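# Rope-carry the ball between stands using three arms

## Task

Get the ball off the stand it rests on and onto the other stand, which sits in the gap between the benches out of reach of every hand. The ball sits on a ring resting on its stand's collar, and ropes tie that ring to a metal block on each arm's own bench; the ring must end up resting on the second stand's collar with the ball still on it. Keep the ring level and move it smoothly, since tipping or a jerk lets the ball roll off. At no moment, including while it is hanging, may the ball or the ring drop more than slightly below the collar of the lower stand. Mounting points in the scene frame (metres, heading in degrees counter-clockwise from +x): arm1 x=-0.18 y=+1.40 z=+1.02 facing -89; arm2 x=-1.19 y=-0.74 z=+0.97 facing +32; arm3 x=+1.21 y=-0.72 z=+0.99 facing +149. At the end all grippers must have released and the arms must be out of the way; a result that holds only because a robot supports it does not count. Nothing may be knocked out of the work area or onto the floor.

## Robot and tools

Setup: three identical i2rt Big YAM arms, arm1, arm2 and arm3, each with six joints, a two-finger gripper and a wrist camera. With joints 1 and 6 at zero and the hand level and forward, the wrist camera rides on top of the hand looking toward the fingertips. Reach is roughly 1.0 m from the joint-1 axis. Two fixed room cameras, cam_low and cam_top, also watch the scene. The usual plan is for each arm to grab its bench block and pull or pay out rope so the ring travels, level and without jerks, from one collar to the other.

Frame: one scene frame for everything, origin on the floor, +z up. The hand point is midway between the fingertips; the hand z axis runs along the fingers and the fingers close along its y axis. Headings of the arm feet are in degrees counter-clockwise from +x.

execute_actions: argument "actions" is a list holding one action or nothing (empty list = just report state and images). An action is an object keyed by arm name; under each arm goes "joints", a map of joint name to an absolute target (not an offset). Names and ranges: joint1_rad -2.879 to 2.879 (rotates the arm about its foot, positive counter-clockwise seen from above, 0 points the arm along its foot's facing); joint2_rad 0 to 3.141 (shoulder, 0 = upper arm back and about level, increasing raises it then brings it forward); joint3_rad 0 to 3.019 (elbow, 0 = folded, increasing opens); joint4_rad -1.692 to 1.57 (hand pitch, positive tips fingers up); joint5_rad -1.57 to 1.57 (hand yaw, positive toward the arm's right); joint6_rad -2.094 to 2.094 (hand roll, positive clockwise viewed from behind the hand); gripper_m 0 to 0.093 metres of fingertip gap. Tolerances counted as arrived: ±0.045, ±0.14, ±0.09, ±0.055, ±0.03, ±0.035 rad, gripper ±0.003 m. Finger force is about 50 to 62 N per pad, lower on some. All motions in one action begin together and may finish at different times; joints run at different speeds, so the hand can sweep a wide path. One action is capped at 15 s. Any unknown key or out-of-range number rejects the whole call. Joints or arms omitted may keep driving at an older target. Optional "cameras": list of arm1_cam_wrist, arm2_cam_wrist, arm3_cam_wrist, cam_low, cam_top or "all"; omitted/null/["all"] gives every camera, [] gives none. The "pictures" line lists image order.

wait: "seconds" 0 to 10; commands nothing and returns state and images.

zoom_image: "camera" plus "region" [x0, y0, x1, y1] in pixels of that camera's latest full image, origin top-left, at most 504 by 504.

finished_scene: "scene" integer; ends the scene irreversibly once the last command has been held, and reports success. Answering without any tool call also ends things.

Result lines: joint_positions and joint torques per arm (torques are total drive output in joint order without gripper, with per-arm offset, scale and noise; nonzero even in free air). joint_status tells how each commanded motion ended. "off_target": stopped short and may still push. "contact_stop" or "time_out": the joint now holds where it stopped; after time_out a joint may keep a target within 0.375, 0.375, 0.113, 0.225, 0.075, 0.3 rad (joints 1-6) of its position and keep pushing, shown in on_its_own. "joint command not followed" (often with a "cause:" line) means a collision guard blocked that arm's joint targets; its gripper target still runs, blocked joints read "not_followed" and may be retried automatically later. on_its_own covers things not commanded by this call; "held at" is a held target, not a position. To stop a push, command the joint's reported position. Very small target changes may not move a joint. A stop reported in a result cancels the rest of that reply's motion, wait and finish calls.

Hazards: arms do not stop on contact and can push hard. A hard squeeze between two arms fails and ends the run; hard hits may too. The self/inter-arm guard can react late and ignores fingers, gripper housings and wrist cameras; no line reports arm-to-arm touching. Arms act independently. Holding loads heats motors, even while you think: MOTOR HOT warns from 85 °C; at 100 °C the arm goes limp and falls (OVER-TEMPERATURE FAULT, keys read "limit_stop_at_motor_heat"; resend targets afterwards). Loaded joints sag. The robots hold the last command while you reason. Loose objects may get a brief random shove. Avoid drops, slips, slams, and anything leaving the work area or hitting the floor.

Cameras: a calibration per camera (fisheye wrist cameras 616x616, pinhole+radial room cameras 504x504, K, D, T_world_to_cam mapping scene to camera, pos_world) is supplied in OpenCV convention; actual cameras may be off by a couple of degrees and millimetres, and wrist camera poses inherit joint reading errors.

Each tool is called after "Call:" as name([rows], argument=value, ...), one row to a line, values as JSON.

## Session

Call:
execute_actions([
  {"arm1":{"joints":{"joint1_rad":0,"joint2_rad":1.9,"joint3_rad":1.65,"joint4_rad":-1.3,"joint5_rad":0,"joint6_rad":0,"gripper_m":0.093}},"arm2":{"joints":{"joint1_rad":0,"joint2_rad":1.9,"joint3_rad":1.65,"joint4_rad":-1.3,"joint5_rad":0,"joint6_rad":0,"gripper_m":0.093}},"arm3":{"joints":{"joint1_rad":0,"joint2_rad":1.9,"joint3_rad":1.65,"joint4_rad":-1.3,"joint5_rad":0,"joint6_rad":0,"gripper_m":0.093}}},
])

Scene clock: 1.93 s.
Joint torques (N m, as the arm reports them, + toward a larger angle): arm1=[ -2.47 -20.07   9.95   0.16  -0.01   0.04] | arm2=[  0.72 -16.66   8.95   0.5   -0.08   0.17] | arm3=[ -0.35 -18.06   9.94   0.11   0.14  -0.03]
arm1.joint_positions: joint1_rad=+0.006 joint2_rad=+1.893 joint3_rad=+1.635 joint4_rad=-1.286 joint5_rad=-0.001 joint6_rad=-0.010 gripper_m=+0.093
arm1.joint_status: all done
arm1.hand: x=-0.1618 y=+0.8191 z=+1.1440 quat_wxyz=(-0.004, -0.694, -0.720, +0.010) (m; scene frame)
arm2.joint_positions: joint1_rad=+0.007 joint2_rad=+1.886 joint3_rad=+1.639 joint4_rad=-1.284 joint5_rad=+0.001 joint6_rad=-0.012 gripper_m=+0.093
arm2.joint_status: all done
arm2.hand: x=-0.6950 y=-0.4360 z=+1.1038 quat_wxyz=(-0.023, +0.283, -0.959, -0.012) (m; scene frame)
arm3.joint_positions: joint1_rad=-0.005 joint2_rad=+1.908 joint3_rad=+1.632 joint4_rad=-1.289 joint5_rad=-0.005 joint6_rad=-0.008 gripper_m=+0.093
arm3.joint_status: all done
arm3.hand: x=+0.7071 y=-0.4180 z=+1.0993 quat_wxyz=(+0.002, +0.965, -0.263, -0.002) (m; scene frame)
pictures: arm1_cam_wrist, arm2_cam_wrist, arm3_cam_wrist, cam_low, cam_top
camera_calibration (this result's frames):
arm1_cam_wrist: T_world_to_cam=[[-0.999318, -0.0367962, 0.0031576, -0.133842], [-0.0285865, 0.824814, 0.564681, -1.31699], [-0.0233826, 0.564206, -0.825303, 0.602068], [0, 0, 0, 1]] pos_world=[-0.157321, 0.741655, 1.24099]
arm2_cam_wrist: T_world_to_cam=[[0.543962, -0.839015, -0.0126346, 0.0241934], [-0.70208, -0.463326, 0.540751, -1.28264], [-0.459552, -0.285278, -0.841088, 0.610216], [0, 0, 0, 1]] pos_world=[-0.633254, -0.399903, 1.20714]
arm3_cam_wrist: T_world_to_cam=[[0.501214, 0.865256, -0.0108203, 0.0184745], [0.70977, -0.403929, 0.57712, -1.30073], [0.494986, -0.296941, -0.816587, 0.547028], [0, 0, 0, 1]] pos_world=[0.64319, -0.378954, 1.19758]
Images, in order (width x height): arm1_cam_wrist 616x616, arm2_cam_wrist 616x616, arm3_cam_wrist 616x616, cam_low 504x504, cam_top 504x504.

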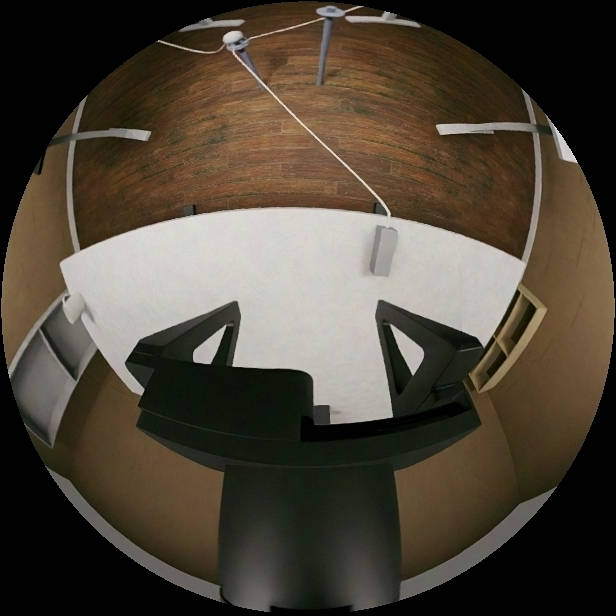

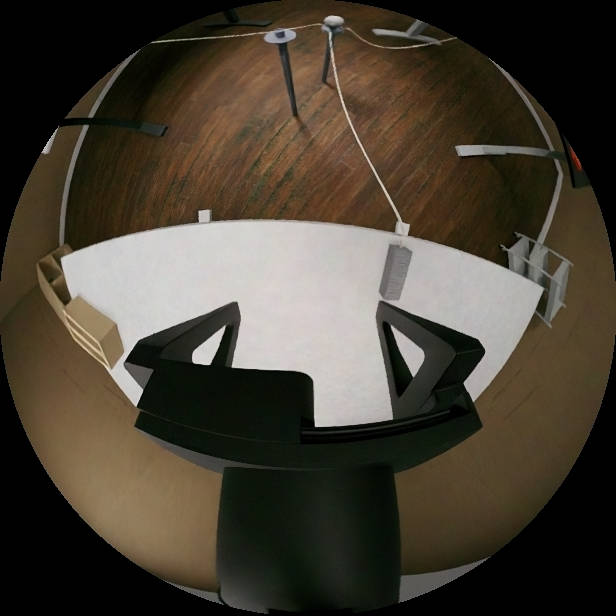

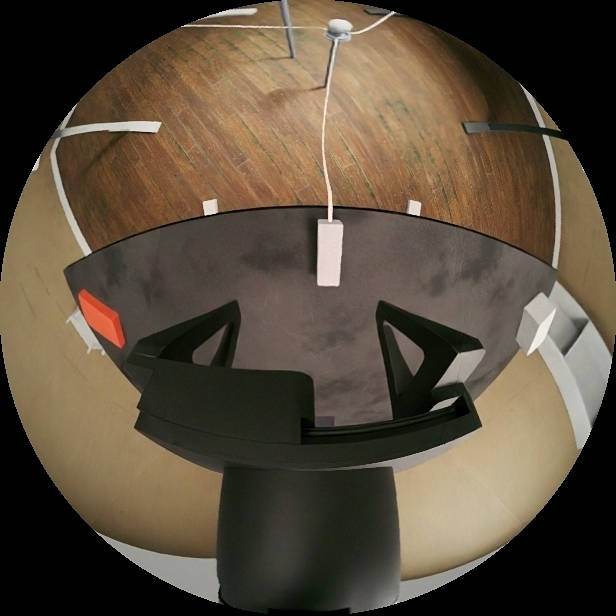

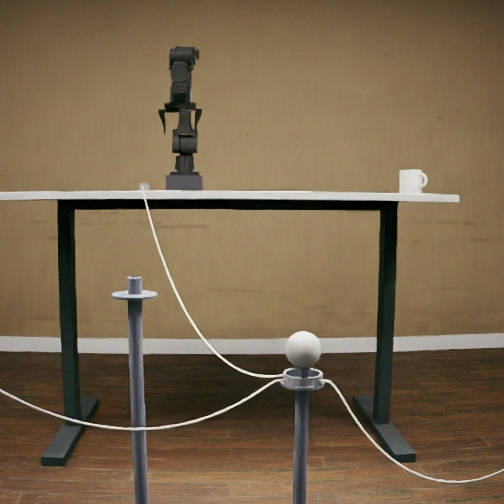

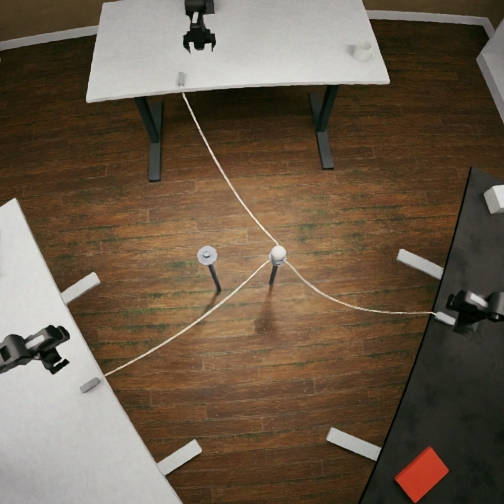

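Call:
execute_actions([
  {"arm1":{"joints":{"joint1_rad":-0.174,"joint6_rad":-0.17,"joint2_rad":2.02,"joint3_rad":1.55,"joint4_rad":-1.04}},"arm2":{"joints":{"joint1_rad":-0.2,"joint6_rad":-0.18,"joint2_rad":1.95,"joint3_rad":1.5,"joint4_rad":-1.05}},"arm3":{"joints":{"joint1_rad":-0.047,"joint6_rad":-0.05,"joint2_rad":1.97,"joint3_rad":1.52,"joint4_rad":-1.05}}},
], cameras=["arm1_cam_wrist","arm2_cam_wrist","arm3_cam_wrist"])

Scene clock: 18.63 s.
Joint torques (N m, as the arm reports them, + toward a larger angle): arm1=[ -2.28 -23.82   8.63   1.47  -0.12  -0.15] | arm2=[  1.19 -17.21   7.69   1.93  -0.08  -0.05] | arm3=[ -0.99 -18.05   8.26   1.08   0.11  -0.18]
arm1.joint_positions: joint1_rad=-0.171 joint2_rad=+2.038 joint3_rad=+1.542 joint4_rad=-1.058 joint5_rad=+0.001 joint6_rad=-0.159 gripper_m=+0.093
arm1.joint_status: all done
arm1.hand: x=-0.2677 y=+0.8156 z=+1.0301 quat_wxyz=(+0.001, -0.704, -0.710, +0.008) (m; scene frame)
arm2.joint_positions: joint1_rad=-0.197 joint2_rad=+1.950 joint3_rad=+1.500 joint4_rad=-1.068 joint5_rad=+0.001 joint6_rad=-0.168 gripper_m=+0.093
arm2.joint_status: all done
arm2.hand: x=-0.6439 y=-0.5417 z=+1.0172 quat_wxyz=(-0.030, +0.260, -0.965, -0.009) (m; scene frame)
arm3.joint_positions: joint1_rad=-0.048 joint2_rad=+1.978 joint3_rad=+1.516 joint4_rad=-1.063 joint5_rad=-0.004 joint6_rad=-0.042 gripper_m=+0.093
arm3.joint_status: all done
arm3.hand: x=+0.7148 y=-0.3933 z=+1.0190 quat_wxyz=(-0.004, +0.963, -0.267, -0.020) (m; scene frame)
pictures: arm1_cam_wrist, arm2_cam_wrist, arm3_cam_wrist
camera_calibration (this result's frames):
arm1_cam_wrist: T_world_to_cam=[[-0.999934, -0.00849541, 0.00775243, -0.267465], [-0.00251775, 0.819414, 0.573197, -1.25019], [-0.011222, 0.57314, -0.819381, 0.497471], [0, 0, 0, 1]] pos_world=[-0.265013, 0.73703, 1.1263]
arm2_cam_wrist: T_world_to_cam=[[0.502472, -0.86458, -0.00483871, -0.141908], [-0.731461, -0.428077, 0.530768, -1.23848], [-0.460963, -0.263157, -0.847503, 0.54832], [0, 0, 0, 1]] pos_world=[-0.581842, -0.508562, 1.12136]
arm3_cam_wrist: T_world_to_cam=[[0.508525, 0.861011, -0.00788983, -0.0175124], [0.724171, -0.422713, 0.544875, -1.23473], [0.465809, -0.282797, -0.83848, 0.533711], [0, 0, 0, 1]] pos_world=[0.654454, -0.355926, 1.12014]
Images, in order (width x height): arm1_cam_wrist 616x616, arm2_cam_wrist 616x616, arm3_cam_wrist 616x616.

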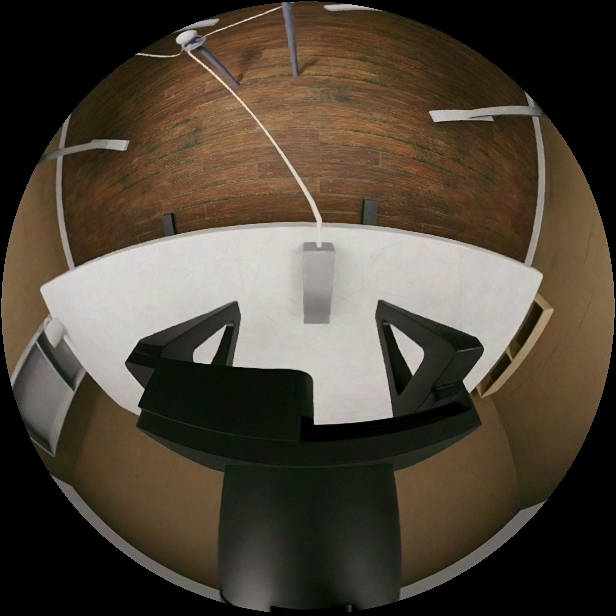

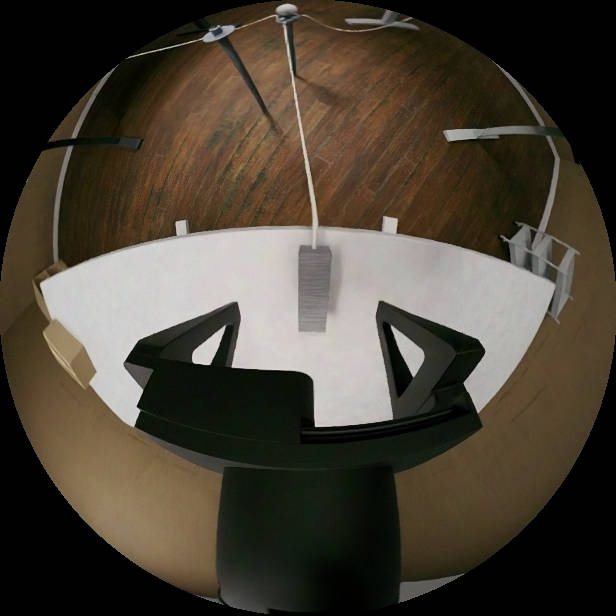

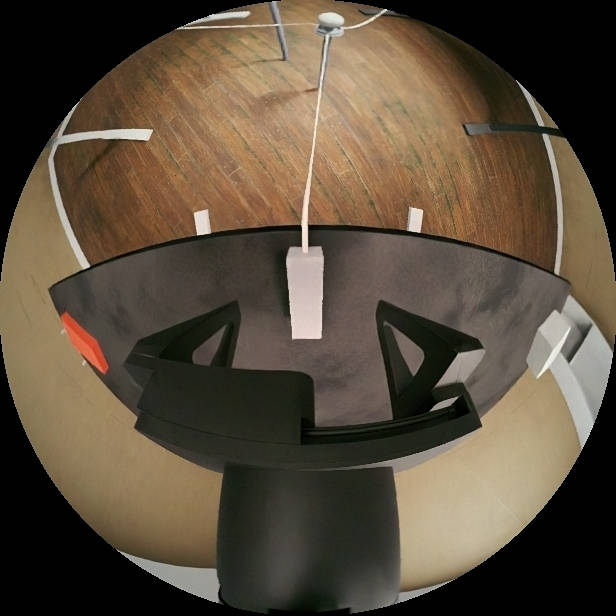

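Call:
execute_actions([
  {"arm1":{"joints":{"joint1_rad":-0.19,"joint2_rad":2.115,"joint4_rad":-0.97}},"arm2":{"joints":{"joint2_rad":2.05,"joint4_rad":-0.99}},"arm3":{"joints":{"joint2_rad":2.055,"joint4_rad":-1.0}}},
], cameras=[])

Call:
execute_actions([
  {"arm1":{"joints":{"gripper_m":0}},"arm2":{"joints":{"gripper_m":0}},"arm3":{"joints":{"gripper_m":0}}},
], cameras=["arm1_cam_wrist","arm2_cam_wrist","arm3_cam_wrist"])

Scene clock: 26.50 s.
Joint torques (N m, as the arm reports them, + toward a larger angle): arm1=[ -2.47 -22.16   8.27   1.54  -0.12  -0.15] | arm2=[  1.37 -18.     7.3    1.8   -0.09  -0.08] | arm3=[ -0.66 -18.17   7.89   1.02   0.12  -0.18]
arm1.joint_positions: joint1_rad=-0.186 joint2_rad=+2.110 joint3_rad=+1.542 joint4_rad=-0.987 joint5_rad=+0.001 joint6_rad=-0.160 gripper_m=+0.093
arm1.joint_status: all done
arm1.hand: x=-0.2783 y=+0.8100 z=+0.9892 quat_wxyz=(+0.001, -0.709, -0.705, +0.007) (m; scene frame)
arm2.joint_positions: joint1_rad=-0.197 joint2_rad=+2.045 joint3_rad=+1.500 joint4_rad=-1.006 joint5_rad=+0.001 joint6_rad=-0.168 gripper_m=+0.093
arm2.joint_status: all done
arm2.hand: x=-0.6394 y=-0.5393 z=+0.9645 quat_wxyz=(-0.013, +0.260, -0.965, -0.008) (m; scene frame)
arm3.joint_positions: joint1_rad=-0.048 joint2_rad=+2.054 joint3_rad=+1.516 joint4_rad=-1.012 joint5_rad=-0.004 joint6_rad=-0.042 gripper_m=+0.093
arm3.joint_status: all done
arm3.hand: x=+0.7119 y=-0.3914 z=+0.9761 quat_wxyz=(+0.000, +0.964, -0.267, -0.008) (m; scene frame)
pictures: none
No camera images: the call's "cameras" was empty. Leave "cameras" out to get every camera's image.

Scene clock: 27.20 s.
Joint torques (N m, as the arm reports them, + toward a larger angle): arm1=[ -2.24 -22.19   8.35   1.49  -0.12  -0.14] | arm2=[  1.31 -18.01   7.33   1.67  -0.08  -0.06] | arm3=[ -0.56 -17.97   7.9    0.99   0.07  -0.16]
arm1.joint_positions: joint1_rad=-0.186 joint2_rad=+2.110 joint3_rad=+1.542 joint4_rad=-0.987 joint5_rad=+0.001 joint6_rad=-0.160 gripper_m=+0.000
arm1.joint_status: all done
arm1.hand: x=-0.2783 y=+0.8100 z=+0.9892 quat_wxyz=(+0.001, -0.709, -0.705, +0.007) (m; scene frame)
arm2.joint_positions: joint1_rad=-0.197 joint2_rad=+2.045 joint3_rad=+1.500 joint4_rad=-1.005 joint5_rad=+0.000 joint6_rad=-0.169 gripper_m=+0.025
arm2.joint_status: gripper_m off_target (ended at +0.025, target +0.000)
arm2.hand: x=-0.6392 y=-0.5390 z=+0.9645 quat_wxyz=(-0.014, +0.261, -0.965, -0.008) (m; scene frame)
arm3.joint_positions: joint1_rad=-0.048 joint2_rad=+2.054 joint3_rad=+1.516 joint4_rad=-1.012 joint5_rad=-0.003 joint6_rad=-0.043 gripper_m=+0.025
arm3.joint_status: gripper_m off_target (ended at +0.025, target +0.000)
arm3.hand: x=+0.7118 y=-0.3912 z=+0.9761 quat_wxyz=(-0.001, +0.964, -0.267, -0.009) (m; scene frame)
pictures: arm1_cam_wrist, arm2_cam_wrist, arm3_cam_wrist
camera_calibration (this result's frames):
arm1_cam_wrist: T_world_to_cam=[[-0.999952, 0.00600196, 0.00775369, -0.289469], [0.00936446, 0.819005, 0.573709, -1.21911], [-0.00290693, 0.573754, -0.819022, 0.468447], [0, 0, 0, 1]] pos_world=[-0.276677, 0.73142, 1.08533]
arm2_cam_wrist: T_world_to_cam=[[0.50397, -0.863653, -0.0108869, -0.134892], [-0.714165, -0.423762, 0.557131, -1.21805], [-0.485781, -0.273002, -0.830354, 0.46882], [0, 0, 0, 1]] pos_world=[-0.574164, -0.504675, 1.06643]
arm3_cam_wrist: T_world_to_cam=[[0.507722, 0.861484, -0.00793288, -0.0174041], [0.712972, -0.414991, 0.565202, -1.21713], [0.483621, -0.292621, -0.824914, 0.469979], [0, 0, 0, 1]] pos_world=[0.649322, -0.352577, 1.07548]
Images, in order (width x height): arm1_cam_wrist 616x616, arm2_cam_wrist 616x616, arm3_cam_wrist 616x616.

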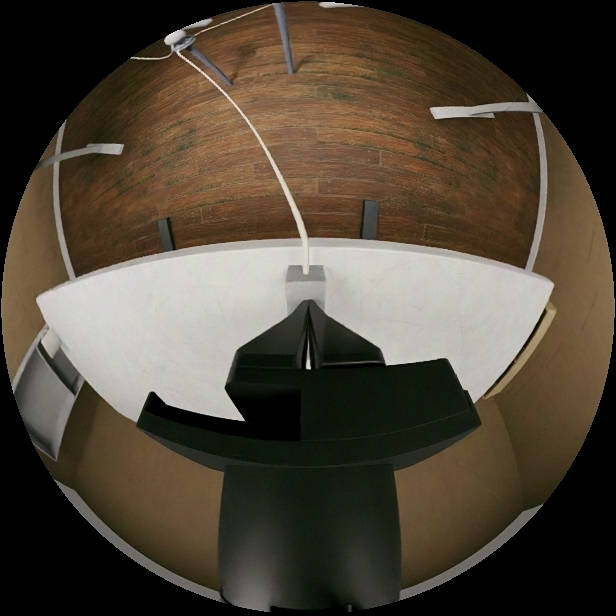

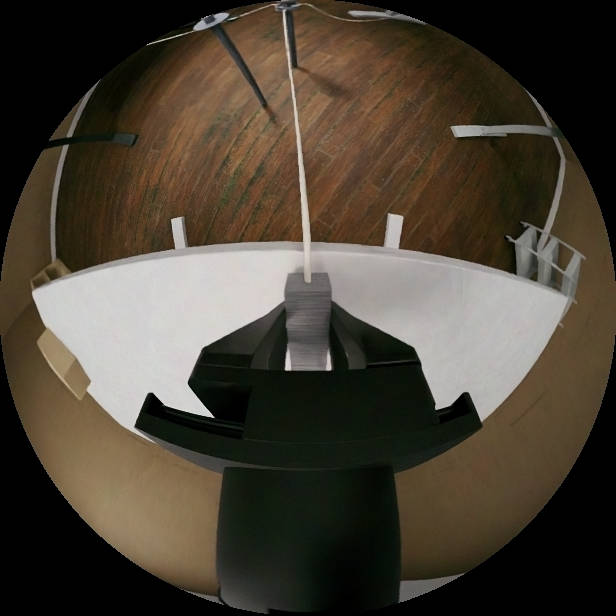

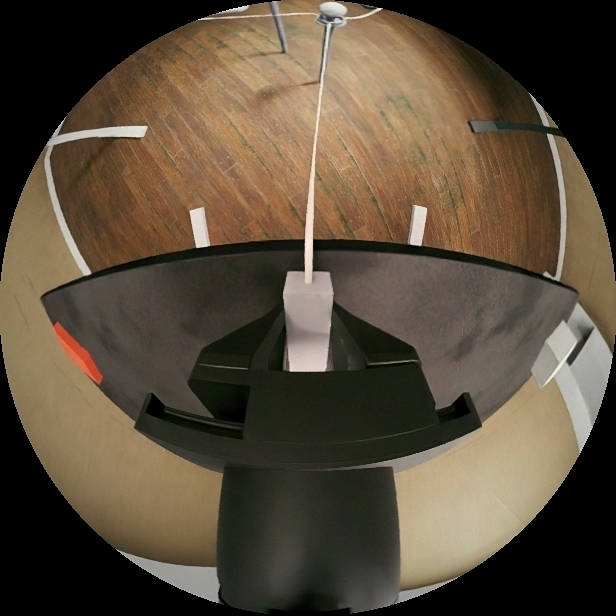

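Call:
execute_actions([
  {"arm1":{"joints":{"gripper_m":0.06}},"arm2":{"joints":{"gripper_m":0.05}},"arm3":{"joints":{"gripper_m":0.05}}},
], cameras=[])

Call:
execute_actions([
  {"arm1":{"joints":{"joint3_rad":1.49,"joint4_rad":-0.94}},"arm2":{"joints":{"joint3_rad":1.47}},"arm3":{"joints":{"joint3_rad":1.49}}},
], cameras=[])

Call:
execute_actions([
  {"arm1":{"joints":{"gripper_m":0}},"arm2":{"joints":{"gripper_m":0}},"arm3":{"joints":{"gripper_m":0}}},
], cameras=["arm1_cam_wrist"])

Scene clock: 36.20 s.
Joint torques (N m, as the arm reports them, + toward a larger angle): arm1=[ -2.22 -22.14   8.33   1.49  -0.12  -0.14] | arm2=[  0.96 -17.28   7.2    1.81  -0.08  -0.08] | arm3=[ -0.74 -17.6    7.96   1.02   0.06  -0.14]
arm1.joint_positions: joint1_rad=-0.186 joint2_rad=+2.110 joint3_rad=+1.542 joint4_rad=-0.987 joint5_rad=+0.001 joint6_rad=-0.160 gripper_m=+0.060
arm1.joint_status: all done
arm1.hand: x=-0.2783 y=+0.8100 z=+0.9892 quat_wxyz=(+0.001, -0.709, -0.705, +0.007) (m; scene frame)
arm2.joint_positions: joint1_rad=-0.197 joint2_rad=+2.045 joint3_rad=+1.500 joint4_rad=-1.005 joint5_rad=+0.000 joint6_rad=-0.169 gripper_m=+0.050
arm2.joint_status: all done
arm2.hand: x=-0.6392 y=-0.5390 z=+0.9645 quat_wxyz=(-0.014, +0.261, -0.965, -0.008) (m; scene frame)
arm3.joint_positions: joint1_rad=-0.048 joint2_rad=+2.054 joint3_rad=+1.516 joint4_rad=-1.012 joint5_rad=-0.003 joint6_rad=-0.043 gripper_m=+0.050
arm3.joint_status: all done
arm3.hand: x=+0.7118 y=-0.3912 z=+0.9761 quat_wxyz=(-0.001, +0.964, -0.267, -0.009) (m; scene frame)
pictures: none
No camera images: the call's "cameras" was empty. Leave "cameras" out to get every camera's image.

Scene clock: 36.93 s.
Joint torques (N m, as the arm reports them, + toward a larger angle): arm1=[ -2.23 -21.85   7.32   1.43  -0.11  -0.14] | arm2=[  1.16 -17.65   6.78   1.61  -0.08  -0.05] | arm3=[ -0.76 -18.06   7.05   0.94   0.06  -0.16]
arm1.joint_positions: joint1_rad=-0.186 joint2_rad=+2.110 joint3_rad=+1.491 joint4_rad=-0.957 joint5_rad=+0.001 joint6_rad=-0.160 gripper_m=+0.060
arm1.joint_status: all done
arm1.hand: x=-0.2758 y=+0.8258 z=+0.9732 quat_wxyz=(+0.007, -0.709, -0.705, -0.001) (m; scene frame)
arm2.joint_positions: joint1_rad=-0.197 joint2_rad=+2.045 joint3_rad=+1.474 joint4_rad=-1.004 joint5_rad=+0.000 joint6_rad=-0.169 gripper_m=+0.050
arm2.joint_status: all done
arm2.hand: x=-0.6497 y=-0.5429 z=+0.9561 quat_wxyz=(-0.002, +0.261, -0.965, -0.007) (m; scene frame)
arm3.joint_positions: joint1_rad=-0.048 joint2_rad=+2.054 joint3_rad=+1.496 joint4_rad=-1.011 joint5_rad=-0.003 joint6_rad=-0.044 gripper_m=+0.050
arm3.joint_status: all done
arm3.hand: x=+0.7191 y=-0.3959 z=+0.9696 quat_wxyz=(+0.002, +0.964, -0.266, +0.001) (m; scene frame)
pictures: none
No camera images: the call's "cameras" was empty. Leave "cameras" out to get every camera's image.

Scene clock: 37.57 s.
Joint torques (N m, as the arm reports them, + toward a larger angle): arm1=[ -2.24 -21.66   7.32   1.43  -0.11  -0.14] | arm2=[  1.26 -17.51   6.81   1.59  -0.06  -0.06] | arm3=[ -0.56 -17.7    7.01   0.92   0.04  -0.15]
arm1.joint_positions: joint1_rad=-0.186 joint2_rad=+2.110 joint3_rad=+1.491 joint4_rad=-0.957 joint5_rad=+0.001 joint6_rad=-0.161 gripper_m=+0.024
arm1.joint_status: gripper_m off_target (ended at +0.024, target +0.000)
arm1.hand: x=-0.2758 y=+0.8258 z=+0.9732 quat_wxyz=(+0.007, -0.709, -0.705, -0.001) (m; scene frame)
arm2.joint_positions: joint1_rad=-0.197 joint2_rad=+2.045 joint3_rad=+1.474 joint4_rad=-1.004 joint5_rad=+0.000 joint6_rad=-0.170 gripper_m=+0.025
arm2.joint_status: gripper_m off_target (ended at +0.025, target +0.000)
arm2.hand: x=-0.6498 y=-0.5428 z=+0.9561 quat_wxyz=(-0.002, +0.261, -0.965, -0.007) (m; scene frame)
arm3.joint_positions: joint1_rad=-0.048 joint2_rad=+2.054 joint3_rad=+1.496 joint4_rad=-1.011 joint5_rad=-0.002 joint6_rad=-0.044 gripper_m=+0.025
arm3.joint_status: gripper_m off_target (ended at +0.025, target +0.000)
arm3.hand: x=+0.7191 y=-0.3958 z=+0.9696 quat_wxyz=(+0.002, +0.964, -0.266, +0.001) (m; scene frame)
pictures: arm1_cam_wrist
camera_calibration (this result's frames):
arm1_cam_wrist: T_world_to_cam=[[-0.999974, 0.00570511, 0.004464, -0.283513], [0.00724016, 0.807181, 0.590259, -1.22981], [-0.000235763, 0.590276, -0.807201, 0.421874], [0, 0, 0, 1]] pos_world=[-0.274502, 0.745279, 1.06771]
Images, in order (width x height): arm1_cam_wrist 616x616.

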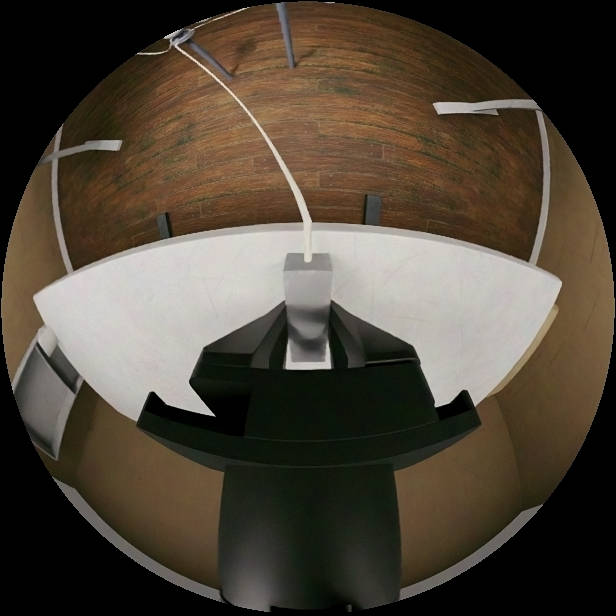

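Call:
execute_actions([
  {"arm1":{"joints":{"joint1_rad":0.3,"joint6_rad":0.15,"joint2_rad":1.93,"joint3_rad":1.65,"joint4_rad":-1.3}},"arm2":{"joints":{"joint1_rad":-0.1,"joint6_rad":-0.2,"joint2_rad":1.95,"joint3_rad":1.7,"joint4_rad":-1.3}},"arm3":{"joints":{"joint1_rad":0.05,"joint6_rad":0.1,"joint2_rad":1.75,"joint3_rad":1.6,"joint4_rad":-1.42}}},
], cameras=["cam_low","cam_top"])

Scene clock: 56.67 s.
Joint torques (N m, as the arm reports them, + toward a larger angle): arm1=[ -1.19 -21.31  11.08  -0.01  -0.02   0.05] | arm2=[  1.24 -17.3   11.13   0.48  -0.07  -0.05] | arm3=[ -0.84 -15.27  11.15   0.02   0.    -0.03]
arm1.joint_positions: joint1_rad=+0.294 joint2_rad=+1.931 joint3_rad=+1.618 joint4_rad=-1.284 joint5_rad=-0.001 joint6_rad=+0.139 gripper_m=+0.024
arm1.joint_status: all done
arm1.hand: x=+0.0004 y=+0.8536 z=+1.1151 quat_wxyz=(+0.017, -0.643, -0.766, -0.007) (m; scene frame)
arm2.joint_positions: joint1_rad=-0.096 joint2_rad=+1.945 joint3_rad=+1.662 joint4_rad=-1.284 joint5_rad=+0.000 joint6_rad=-0.188 gripper_m=+0.025
arm2.joint_status: all done
arm2.hand: x=-0.6593 y=-0.4846 z=+1.0785 quat_wxyz=(-0.006, +0.318, -0.948, -0.007) (m; scene frame)
arm3.joint_positions: joint1_rad=+0.056 joint2_rad=+1.751 joint3_rad=+1.569 joint4_rad=-1.409 joint5_rad=-0.002 joint6_rad=+0.092 gripper_m=+0.025
arm3.joint_status: all done
arm3.hand: x=+0.7367 y=-0.4731 z=+1.1600 quat_wxyz=(+0.004, +0.960, -0.281, +0.011) (m; scene frame)
pictures: cam_low, cam_top
Images, in order (width x height): cam_low 504x504, cam_top 504x504.

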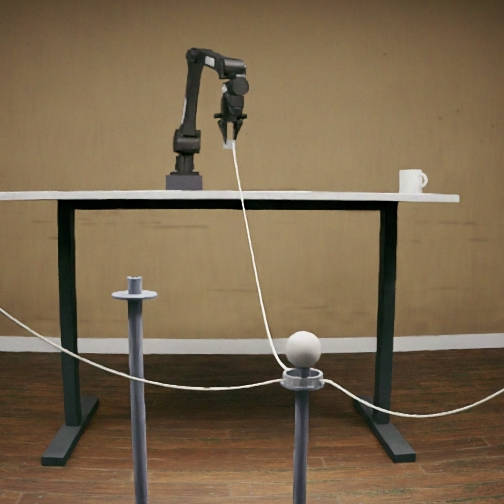

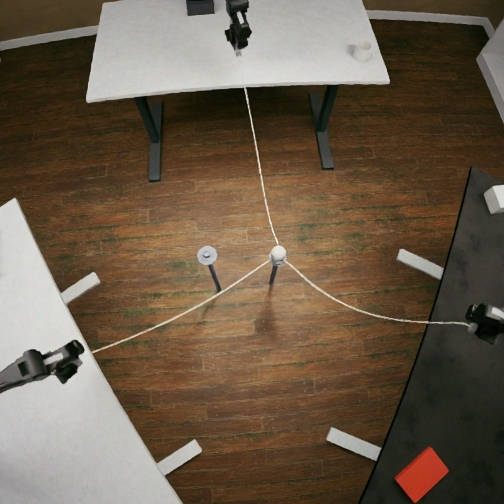

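Call:
execute_actions([
  {"arm1":{"joints":{"joint2_rad":1.82,"joint3_rad":1.48,"joint4_rad":-1.22}},"arm2":{"joints":{"joint2_rad":1.87,"joint4_rad":-1.36}},"arm3":{"joints":{"joint2_rad":1.42,"joint3_rad":1.12,"joint4_rad":-1.26}}},
], cameras=["cam_low"])

Scene clock: 65.90 s.
Joint torques (N m, as the arm reports them, + toward a larger angle): arm1=[ -1.26 -23.63   8.2    1.33  -0.02   0.04] | arm2=[  1.13 -18.48  11.12   0.48  -0.06  -0.05] | arm3=[-1.35 -9.9   9.01  0.97  0.04 -0.02]
arm1.joint_positions: joint1_rad=+0.294 joint2_rad=+1.860 joint3_rad=+1.482 joint4_rad=-1.236 joint5_rad=-0.001 joint6_rad=+0.140 gripper_m=+0.024
arm1.joint_status: all done
arm1.hand: x=-0.0110 y=+0.8884 z=+1.1055 quat_wxyz=(+0.024, -0.643, -0.766, -0.012) (m; scene frame)
arm2.joint_positions: joint1_rad=-0.096 joint2_rad=+1.891 joint3_rad=+1.662 joint4_rad=-1.344 joint5_rad=+0.000 joint6_rad=-0.188 gripper_m=+0.025
arm2.joint_status: all done
arm2.hand: x=-0.6721 y=-0.4913 z=+1.1086 quat_wxyz=(-0.003, +0.318, -0.948, -0.007) (m; scene frame)
arm3.joint_positions: joint1_rad=+0.056 joint2_rad=+1.419 joint3_rad=+1.113 joint4_rad=-1.272 joint5_rad=-0.002 joint6_rad=+0.092 gripper_m=+0.025
arm3.joint_status: all done
arm3.hand: x=+0.8548 y=-0.5344 z=+1.1388 quat_wxyz=(+0.002, +0.960, -0.281, +0.005) (m; scene frame)
pictures: cam_low
Images, in order (width x height): cam_low 504x504.

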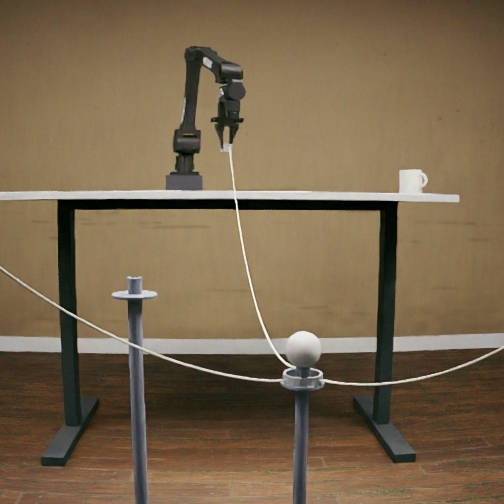

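All need ~3–4 cm more.

Call:
execute_actions([
  {"arm1":{"joints":{"joint2_rad":1.75,"joint4_rad":-1.29}},"arm2":{"joints":{"joint2_rad":1.80,"joint4_rad":-1.43}},"arm3":{"joints":{"joint2_rad":1.33,"joint4_rad":-1.35}}},
], cameras=["cam_low"])

Scene clock: 70.50 s.
Joint torques (N m, as the arm reports them, + toward a larger angle): arm1=[ -1.35 -20.96   8.79   0.03  -0.02   0.04] | arm2=[  1.37 -18.52  11.18   0.37  -0.07  -0.06] | arm3=[-0.98 -9.74  9.19  0.09  0.03 -0.02]
arm1.joint_positions: joint1_rad=+0.294 joint2_rad=+1.773 joint3_rad=+1.479 joint4_rad=-1.274 joint5_rad=-0.001 joint6_rad=+0.140 gripper_m=+0.024
arm1.joint_status: all done
arm1.hand: x=-0.0132 y=+0.8962 z=+1.1492 quat_wxyz=(+0.005, -0.643, -0.766, +0.000) (m; scene frame)
arm2.joint_positions: joint1_rad=-0.096 joint2_rad=+1.819 joint3_rad=+1.662 joint4_rad=-1.412 joint5_rad=+0.000 joint6_rad=-0.188 gripper_m=+0.025
arm2.joint_status: all done
arm2.hand: x=-0.6887 y=-0.5001 z=+1.1475 quat_wxyz=(-0.005, +0.318, -0.948, -0.007) (m; scene frame)
arm3.joint_positions: joint1_rad=+0.056 joint2_rad=+1.340 joint3_rad=+1.113 joint4_rad=-1.337 joint5_rad=-0.002 joint6_rad=+0.092 gripper_m=+0.025
arm3.joint_status: all done
arm3.hand: x=+0.8717 y=-0.5431 z=+1.1676 quat_wxyz=(+0.001, +0.960, -0.281, -0.002) (m; scene frame)
pictures: cam_low
Images, in order (width x height): cam_low 504x504.

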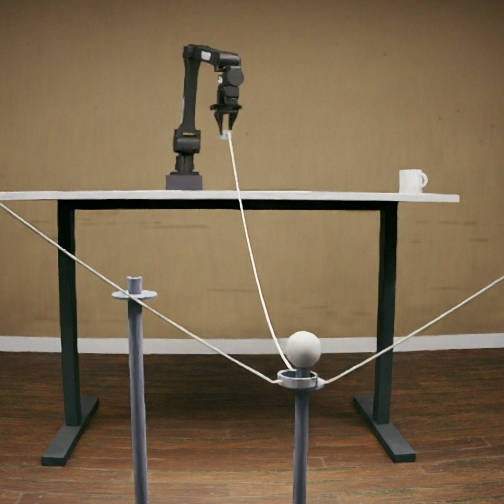

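Call:
execute_actions([
  {"arm1":{"joints":{"joint2_rad":1.72,"joint3_rad":1.6,"joint4_rad":-1.41}},"arm2":{"joints":{"joint3_rad":1.78,"joint4_rad":-1.49}},"arm3":{"joints":{"joint2_rad":1.30,"joint3_rad":1.22,"joint4_rad":-1.44}}},
], cameras=["cam_low","cam_top"])

Call:
zoom_image(camera="cam_low", region=[220, 280, 400, 420])

Scene clock: 79.47 s.
Joint torques (N m, as the arm reports them, + toward a larger angle): arm1=[ -1.31 -22.37  14.11  -0.08  -0.01   0.04] | arm2=[  1.17 -17.61  12.29   0.14  -0.06  -0.06] | arm3=[ -1.13 -11.15  13.68  -0.17   0.04  -0.04]
arm1.joint_positions: joint1_rad=+0.294 joint2_rad=+1.758 joint3_rad=+1.530 joint4_rad=-1.394 joint5_rad=-0.001 joint6_rad=+0.140 gripper_m=+0.024
arm1.joint_status: all done
arm1.hand: x=-0.0167 y=+0.9075 z=+1.1762 quat_wxyz=(+0.027, -0.643, -0.766, -0.014) (m; scene frame)
arm2.joint_positions: joint1_rad=-0.096 joint2_rad=+1.819 joint3_rad=+1.730 joint4_rad=-1.468 joint5_rad=+0.000 joint6_rad=-0.188 gripper_m=+0.025
arm2.joint_status: all done
arm2.hand: x=-0.6835 y=-0.4979 z=+1.1734 quat_wxyz=(-0.010, +0.318, -0.948, -0.008) (m; scene frame)
arm3.joint_positions: joint1_rad=+0.056 joint2_rad=+1.329 joint3_rad=+1.156 joint4_rad=-1.421 joint5_rad=-0.002 joint6_rad=+0.093 gripper_m=+0.025
arm3.joint_status: all done
arm3.hand: x=+0.8784 y=-0.5466 z=+1.1874 quat_wxyz=(+0.004, +0.959, -0.282, +0.013) (m; scene frame)
pictures: cam_low, cam_top
Images, in order (width x height): cam_low 504x504, cam_top 504x504.

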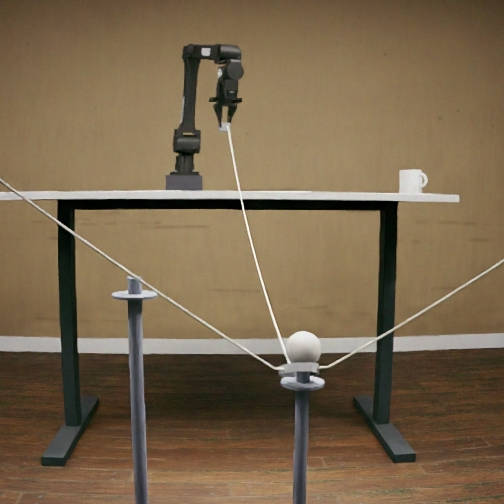

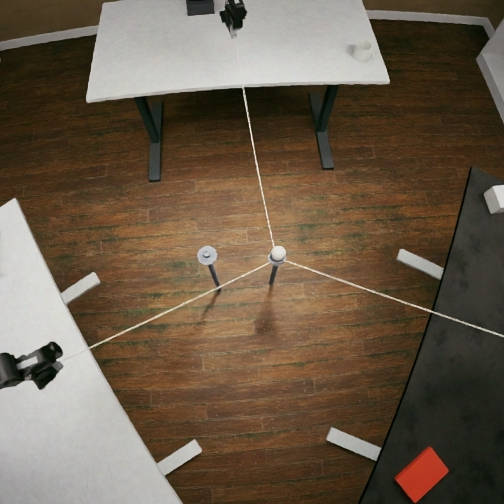

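Region (220, 280, 400, 420) of cam_low's 504x504 image, scaled by 2.800, with more detail than that image has.

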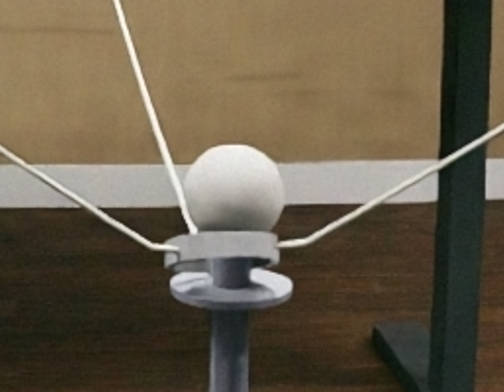

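Call:
execute_actions([
  {"arm1":{"joints":{"joint2_rad":1.68}},"arm3":{"joints":{"joint3_rad":1.25}}},
], cameras=["cam_low","cam_top"])

Call:
zoom_image(camera="cam_low", region=[220, 280, 400, 420])

Scene clock: 86.93 s.
Joint torques (N m, as the arm reports them, + toward a larger angle): arm1=[ -1.36 -21.62  14.23  -0.02  -0.01   0.04] | arm2=[  1.24 -17.98  12.38   0.29  -0.07  -0.05] | arm3=[ -1.   -11.3   13.98  -0.09   0.04  -0.03]
arm1.joint_positions: joint1_rad=+0.294 joint2_rad=+1.716 joint3_rad=+1.530 joint4_rad=-1.394 joint5_rad=-0.001 joint6_rad=+0.140 gripper_m=+0.024
arm1.joint_status: all done
arm1.hand: x=-0.0170 y=+0.9089 z=+1.1972 quat_wxyz=(+0.009, -0.643, -0.766, -0.003) (m; scene frame)
arm2.joint_positions: joint1_rad=-0.096 joint2_rad=+1.819 joint3_rad=+1.730 joint4_rad=-1.468 joint5_rad=+0.000 joint6_rad=-0.188 gripper_m=+0.025
arm2.joint_status: not commanded
arm2.hand: x=-0.6835 y=-0.4979 z=+1.1734 quat_wxyz=(-0.010, +0.318, -0.948, -0.008) (m; scene frame)
arm3.joint_positions: joint1_rad=+0.056 joint2_rad=+1.329 joint3_rad=+1.183 joint4_rad=-1.424 joint5_rad=-0.002 joint6_rad=+0.093 gripper_m=+0.025
arm3.joint_status: all done
arm3.hand: x=+0.8718 y=-0.5431 z=+1.1975 quat_wxyz=(+0.002, +0.960, -0.282, +0.002) (m; scene frame)
pictures: cam_low, cam_top
Images, in order (width x height): cam_low 504x504, cam_top 504x504.

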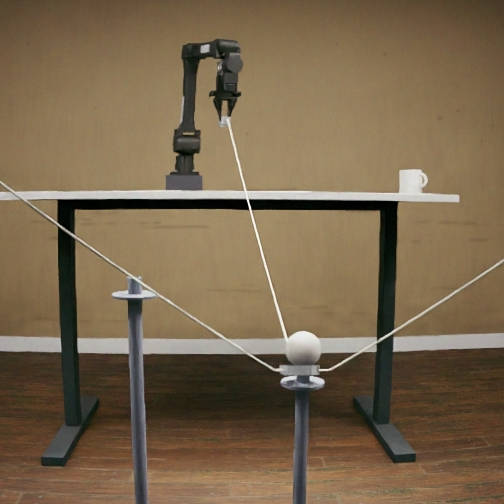

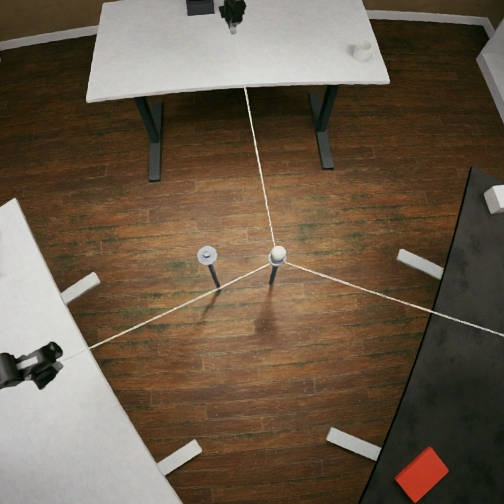

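Region (220, 280, 400, 420) of cam_low's 504x504 image, scaled by 2.800, with more detail than that image has.

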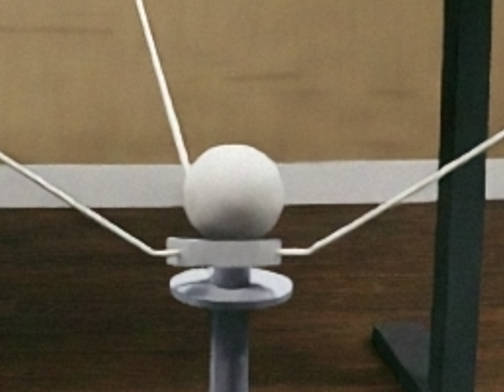

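Call:
execute_actions([
  {"arm1":{"joints":{"joint3_rad":1.72}},"arm2":{"joints":{"joint3_rad":1.82}},"arm3":{"joints":{"joint2_rad":1.26}}},
], cameras=["cam_low","cam_top"])

Call:
zoom_image(camera="cam_low", region=[220, 280, 400, 420])

Scene clock: 93.23 s.
Joint torques (N m, as the arm reports them, + toward a larger angle): arm1=[ -1.31 -21.73  14.01   0.32  -0.02   0.04] | arm2=[  1.19 -17.96  12.95   0.55  -0.07  -0.08] | arm3=[ -1.34 -10.11  14.13   0.09   0.04  -0.02]
arm1.joint_positions: joint1_rad=+0.294 joint2_rad=+1.711 joint3_rad=+1.658 joint4_rad=-1.396 joint5_rad=-0.001 joint6_rad=+0.140 gripper_m=+0.024
arm1.joint_status: all done
arm1.hand: x=-0.0053 y=+0.8739 z=+1.2491 quat_wxyz=(-0.046, -0.642, -0.765, +0.032) (m; scene frame)
arm2.joint_positions: joint1_rad=-0.096 joint2_rad=+1.819 joint3_rad=+1.764 joint4_rad=-1.471 joint5_rad=+0.000 joint6_rad=-0.188 gripper_m=+0.025
arm2.joint_status: all done
arm2.hand: x=-0.6758 y=-0.4943 z=+1.1866 quat_wxyz=(-0.026, +0.318, -0.948, -0.010) (m; scene frame)
arm3.joint_positions: joint1_rad=+0.056 joint2_rad=+1.283 joint3_rad=+1.183 joint4_rad=-1.425 joint5_rad=-0.002 joint6_rad=+0.093 gripper_m=+0.025
arm3.joint_status: all done
arm3.hand: x=+0.8756 y=-0.5451 z=+1.2137 quat_wxyz=(-0.003, +0.959, -0.282, -0.021) (m; scene frame)
pictures: cam_low, cam_top
Images, in order (width x height): cam_low 504x504, cam_top 504x504.

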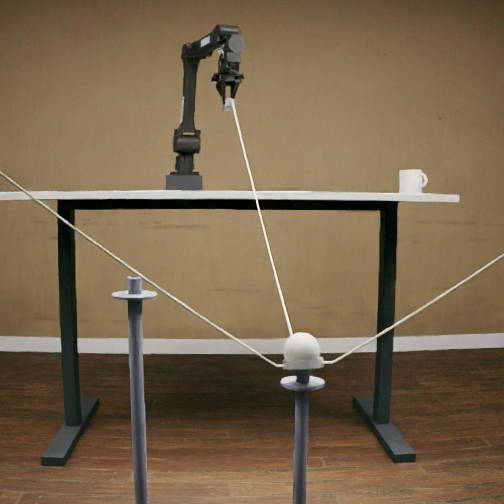

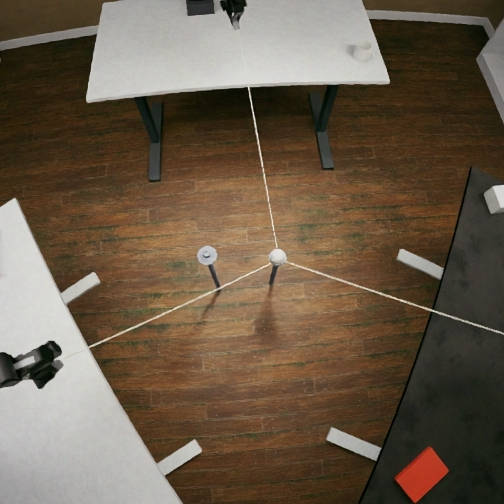

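Region (220, 280, 400, 420) of cam_low's 504x504 image, scaled by 2.800, with more detail than that image has.

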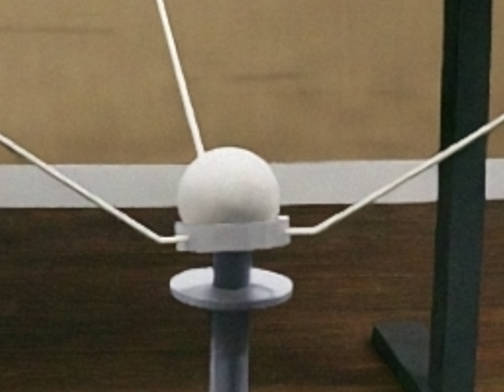

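Call:
execute_actions([
  {"arm1":{"joints":{"joint2_rad":1.64,"joint4_rad":-1.47}},"arm2":{"joints":{"joint3_rad":1.87}},"arm3":{"joints":{"joint3_rad":1.3}}},
], cameras=["cam_low","cam_top"])

Call:
zoom_image(camera="cam_low", region=[220, 280, 400, 420])

Scene clock: 99.97 s.
Joint torques (N m, as the arm reports them, + toward a larger angle): arm1=[ -1.31 -23.01  14.02  -0.03  -0.02   0.04] | arm2=[  1.09 -18.51  12.88   0.6   -0.07  -0.07] | arm3=[ -1.2  -10.4   14.27   0.19   0.03  -0.01]
arm1.joint_positions: joint1_rad=+0.294 joint2_rad=+1.690 joint3_rad=+1.658 joint4_rad=-1.449 joint5_rad=-0.001 joint6_rad=+0.140 gripper_m=+0.024
arm1.joint_status: all done
arm1.hand: x=-0.0099 y=+0.8883 z=+1.2589 quat_wxyz=(-0.032, -0.642, -0.765, +0.023) (m; scene frame)
arm2.joint_positions: joint1_rad=-0.096 joint2_rad=+1.819 joint3_rad=+1.815 joint4_rad=-1.473 joint5_rad=+0.000 joint6_rad=-0.188 gripper_m=+0.025
arm2.joint_status: all done
arm2.hand: x=-0.6643 y=-0.4889 z=+1.2072 quat_wxyz=(-0.051, +0.318, -0.947, -0.013) (m; scene frame)
arm3.joint_positions: joint1_rad=+0.056 joint2_rad=+1.283 joint3_rad=+1.233 joint4_rad=-1.426 joint5_rad=-0.002 joint6_rad=+0.093 gripper_m=+0.025
arm3.joint_status: all done
arm3.hand: x=+0.8635 y=-0.5388 z=+1.2338 quat_wxyz=(-0.007, +0.959, -0.281, -0.045) (m; scene frame)
pictures: cam_low, cam_top
Images, in order (width x height): cam_low 504x504, cam_top 504x504.

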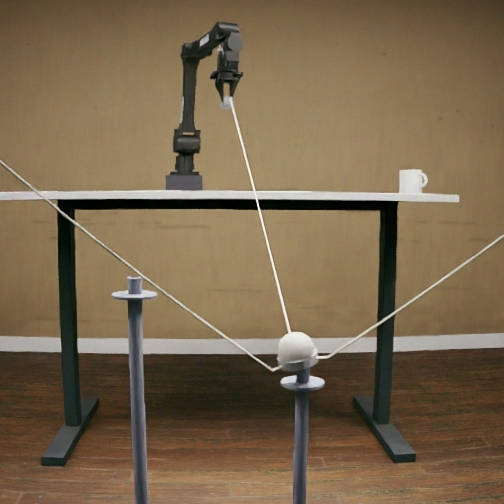

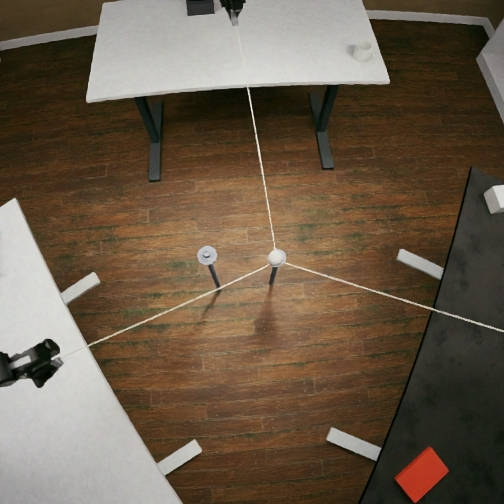

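Region (220, 280, 400, 420) of cam_low's 504x504 image, scaled by 2.800, with more detail than that image has.

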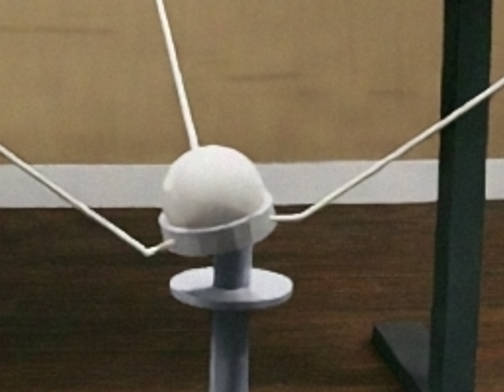

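Call:
execute_actions([
  {"arm1":{"joints":{"joint4_rad":-1.53}},"arm2":{"joints":{"joint2_rad":1.75}},"arm3":{"joints":{"joint4_rad":-1.5}}},
], cameras=["cam_low","cam_top"])

Call:
zoom_image(camera="cam_low", region=[220, 280, 400, 420])

Scene clock: 106.73 s.
Joint torques (N m, as the arm reports them, + toward a larger angle): arm1=[ -1.28 -22.86  13.91  -0.16  -0.02   0.04] | arm2=[  0.96 -19.09  12.71   0.64  -0.07  -0.05] | arm3=[ -1.31 -10.2   14.19  -0.05   0.04  -0.04]
arm1.joint_positions: joint1_rad=+0.294 joint2_rad=+1.690 joint3_rad=+1.658 joint4_rad=-1.509 joint5_rad=-0.001 joint6_rad=+0.140 gripper_m=+0.024
arm1.joint_status: all done
arm1.hand: x=-0.0145 y=+0.9023 z=+1.2582 quat_wxyz=(-0.007, -0.643, -0.766, +0.007) (m; scene frame)
arm2.joint_positions: joint1_rad=-0.096 joint2_rad=+1.788 joint3_rad=+1.815 joint4_rad=-1.473 joint5_rad=+0.000 joint6_rad=-0.188 gripper_m=+0.025
arm2.joint_status: all done
arm2.hand: x=-0.6676 y=-0.4908 z=+1.2250 quat_wxyz=(-0.066, +0.317, -0.946, -0.016) (m; scene frame)
arm3.joint_positions: joint1_rad=+0.056 joint2_rad=+1.283 joint3_rad=+1.233 joint4_rad=-1.482 joint5_rad=-0.002 joint6_rad=+0.093 gripper_m=+0.025
arm3.joint_status: all done
arm3.hand: x=+0.8757 y=-0.5451 z=+1.2329 quat_wxyz=(-0.002, +0.959, -0.282, -0.018) (m; scene frame)
pictures: cam_low, cam_top
Images, in order (width x height): cam_low 504x504, cam_top 504x504.

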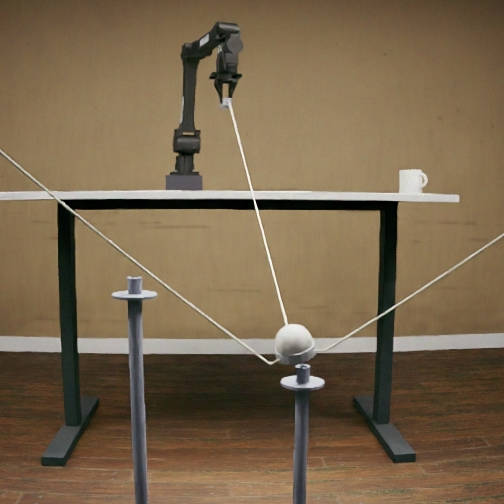

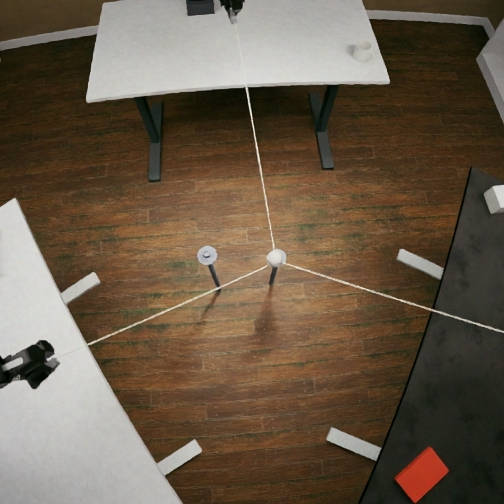

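Region (220, 280, 400, 420) of cam_low's 504x504 image, scaled by 2.800, with more detail than that image has.

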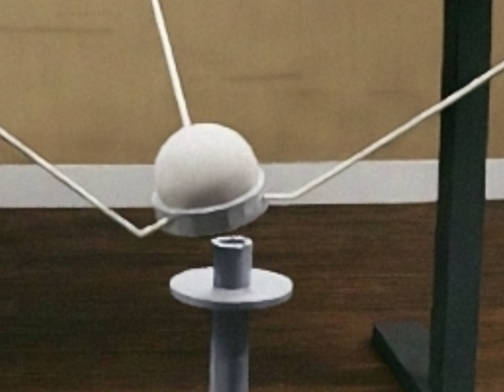

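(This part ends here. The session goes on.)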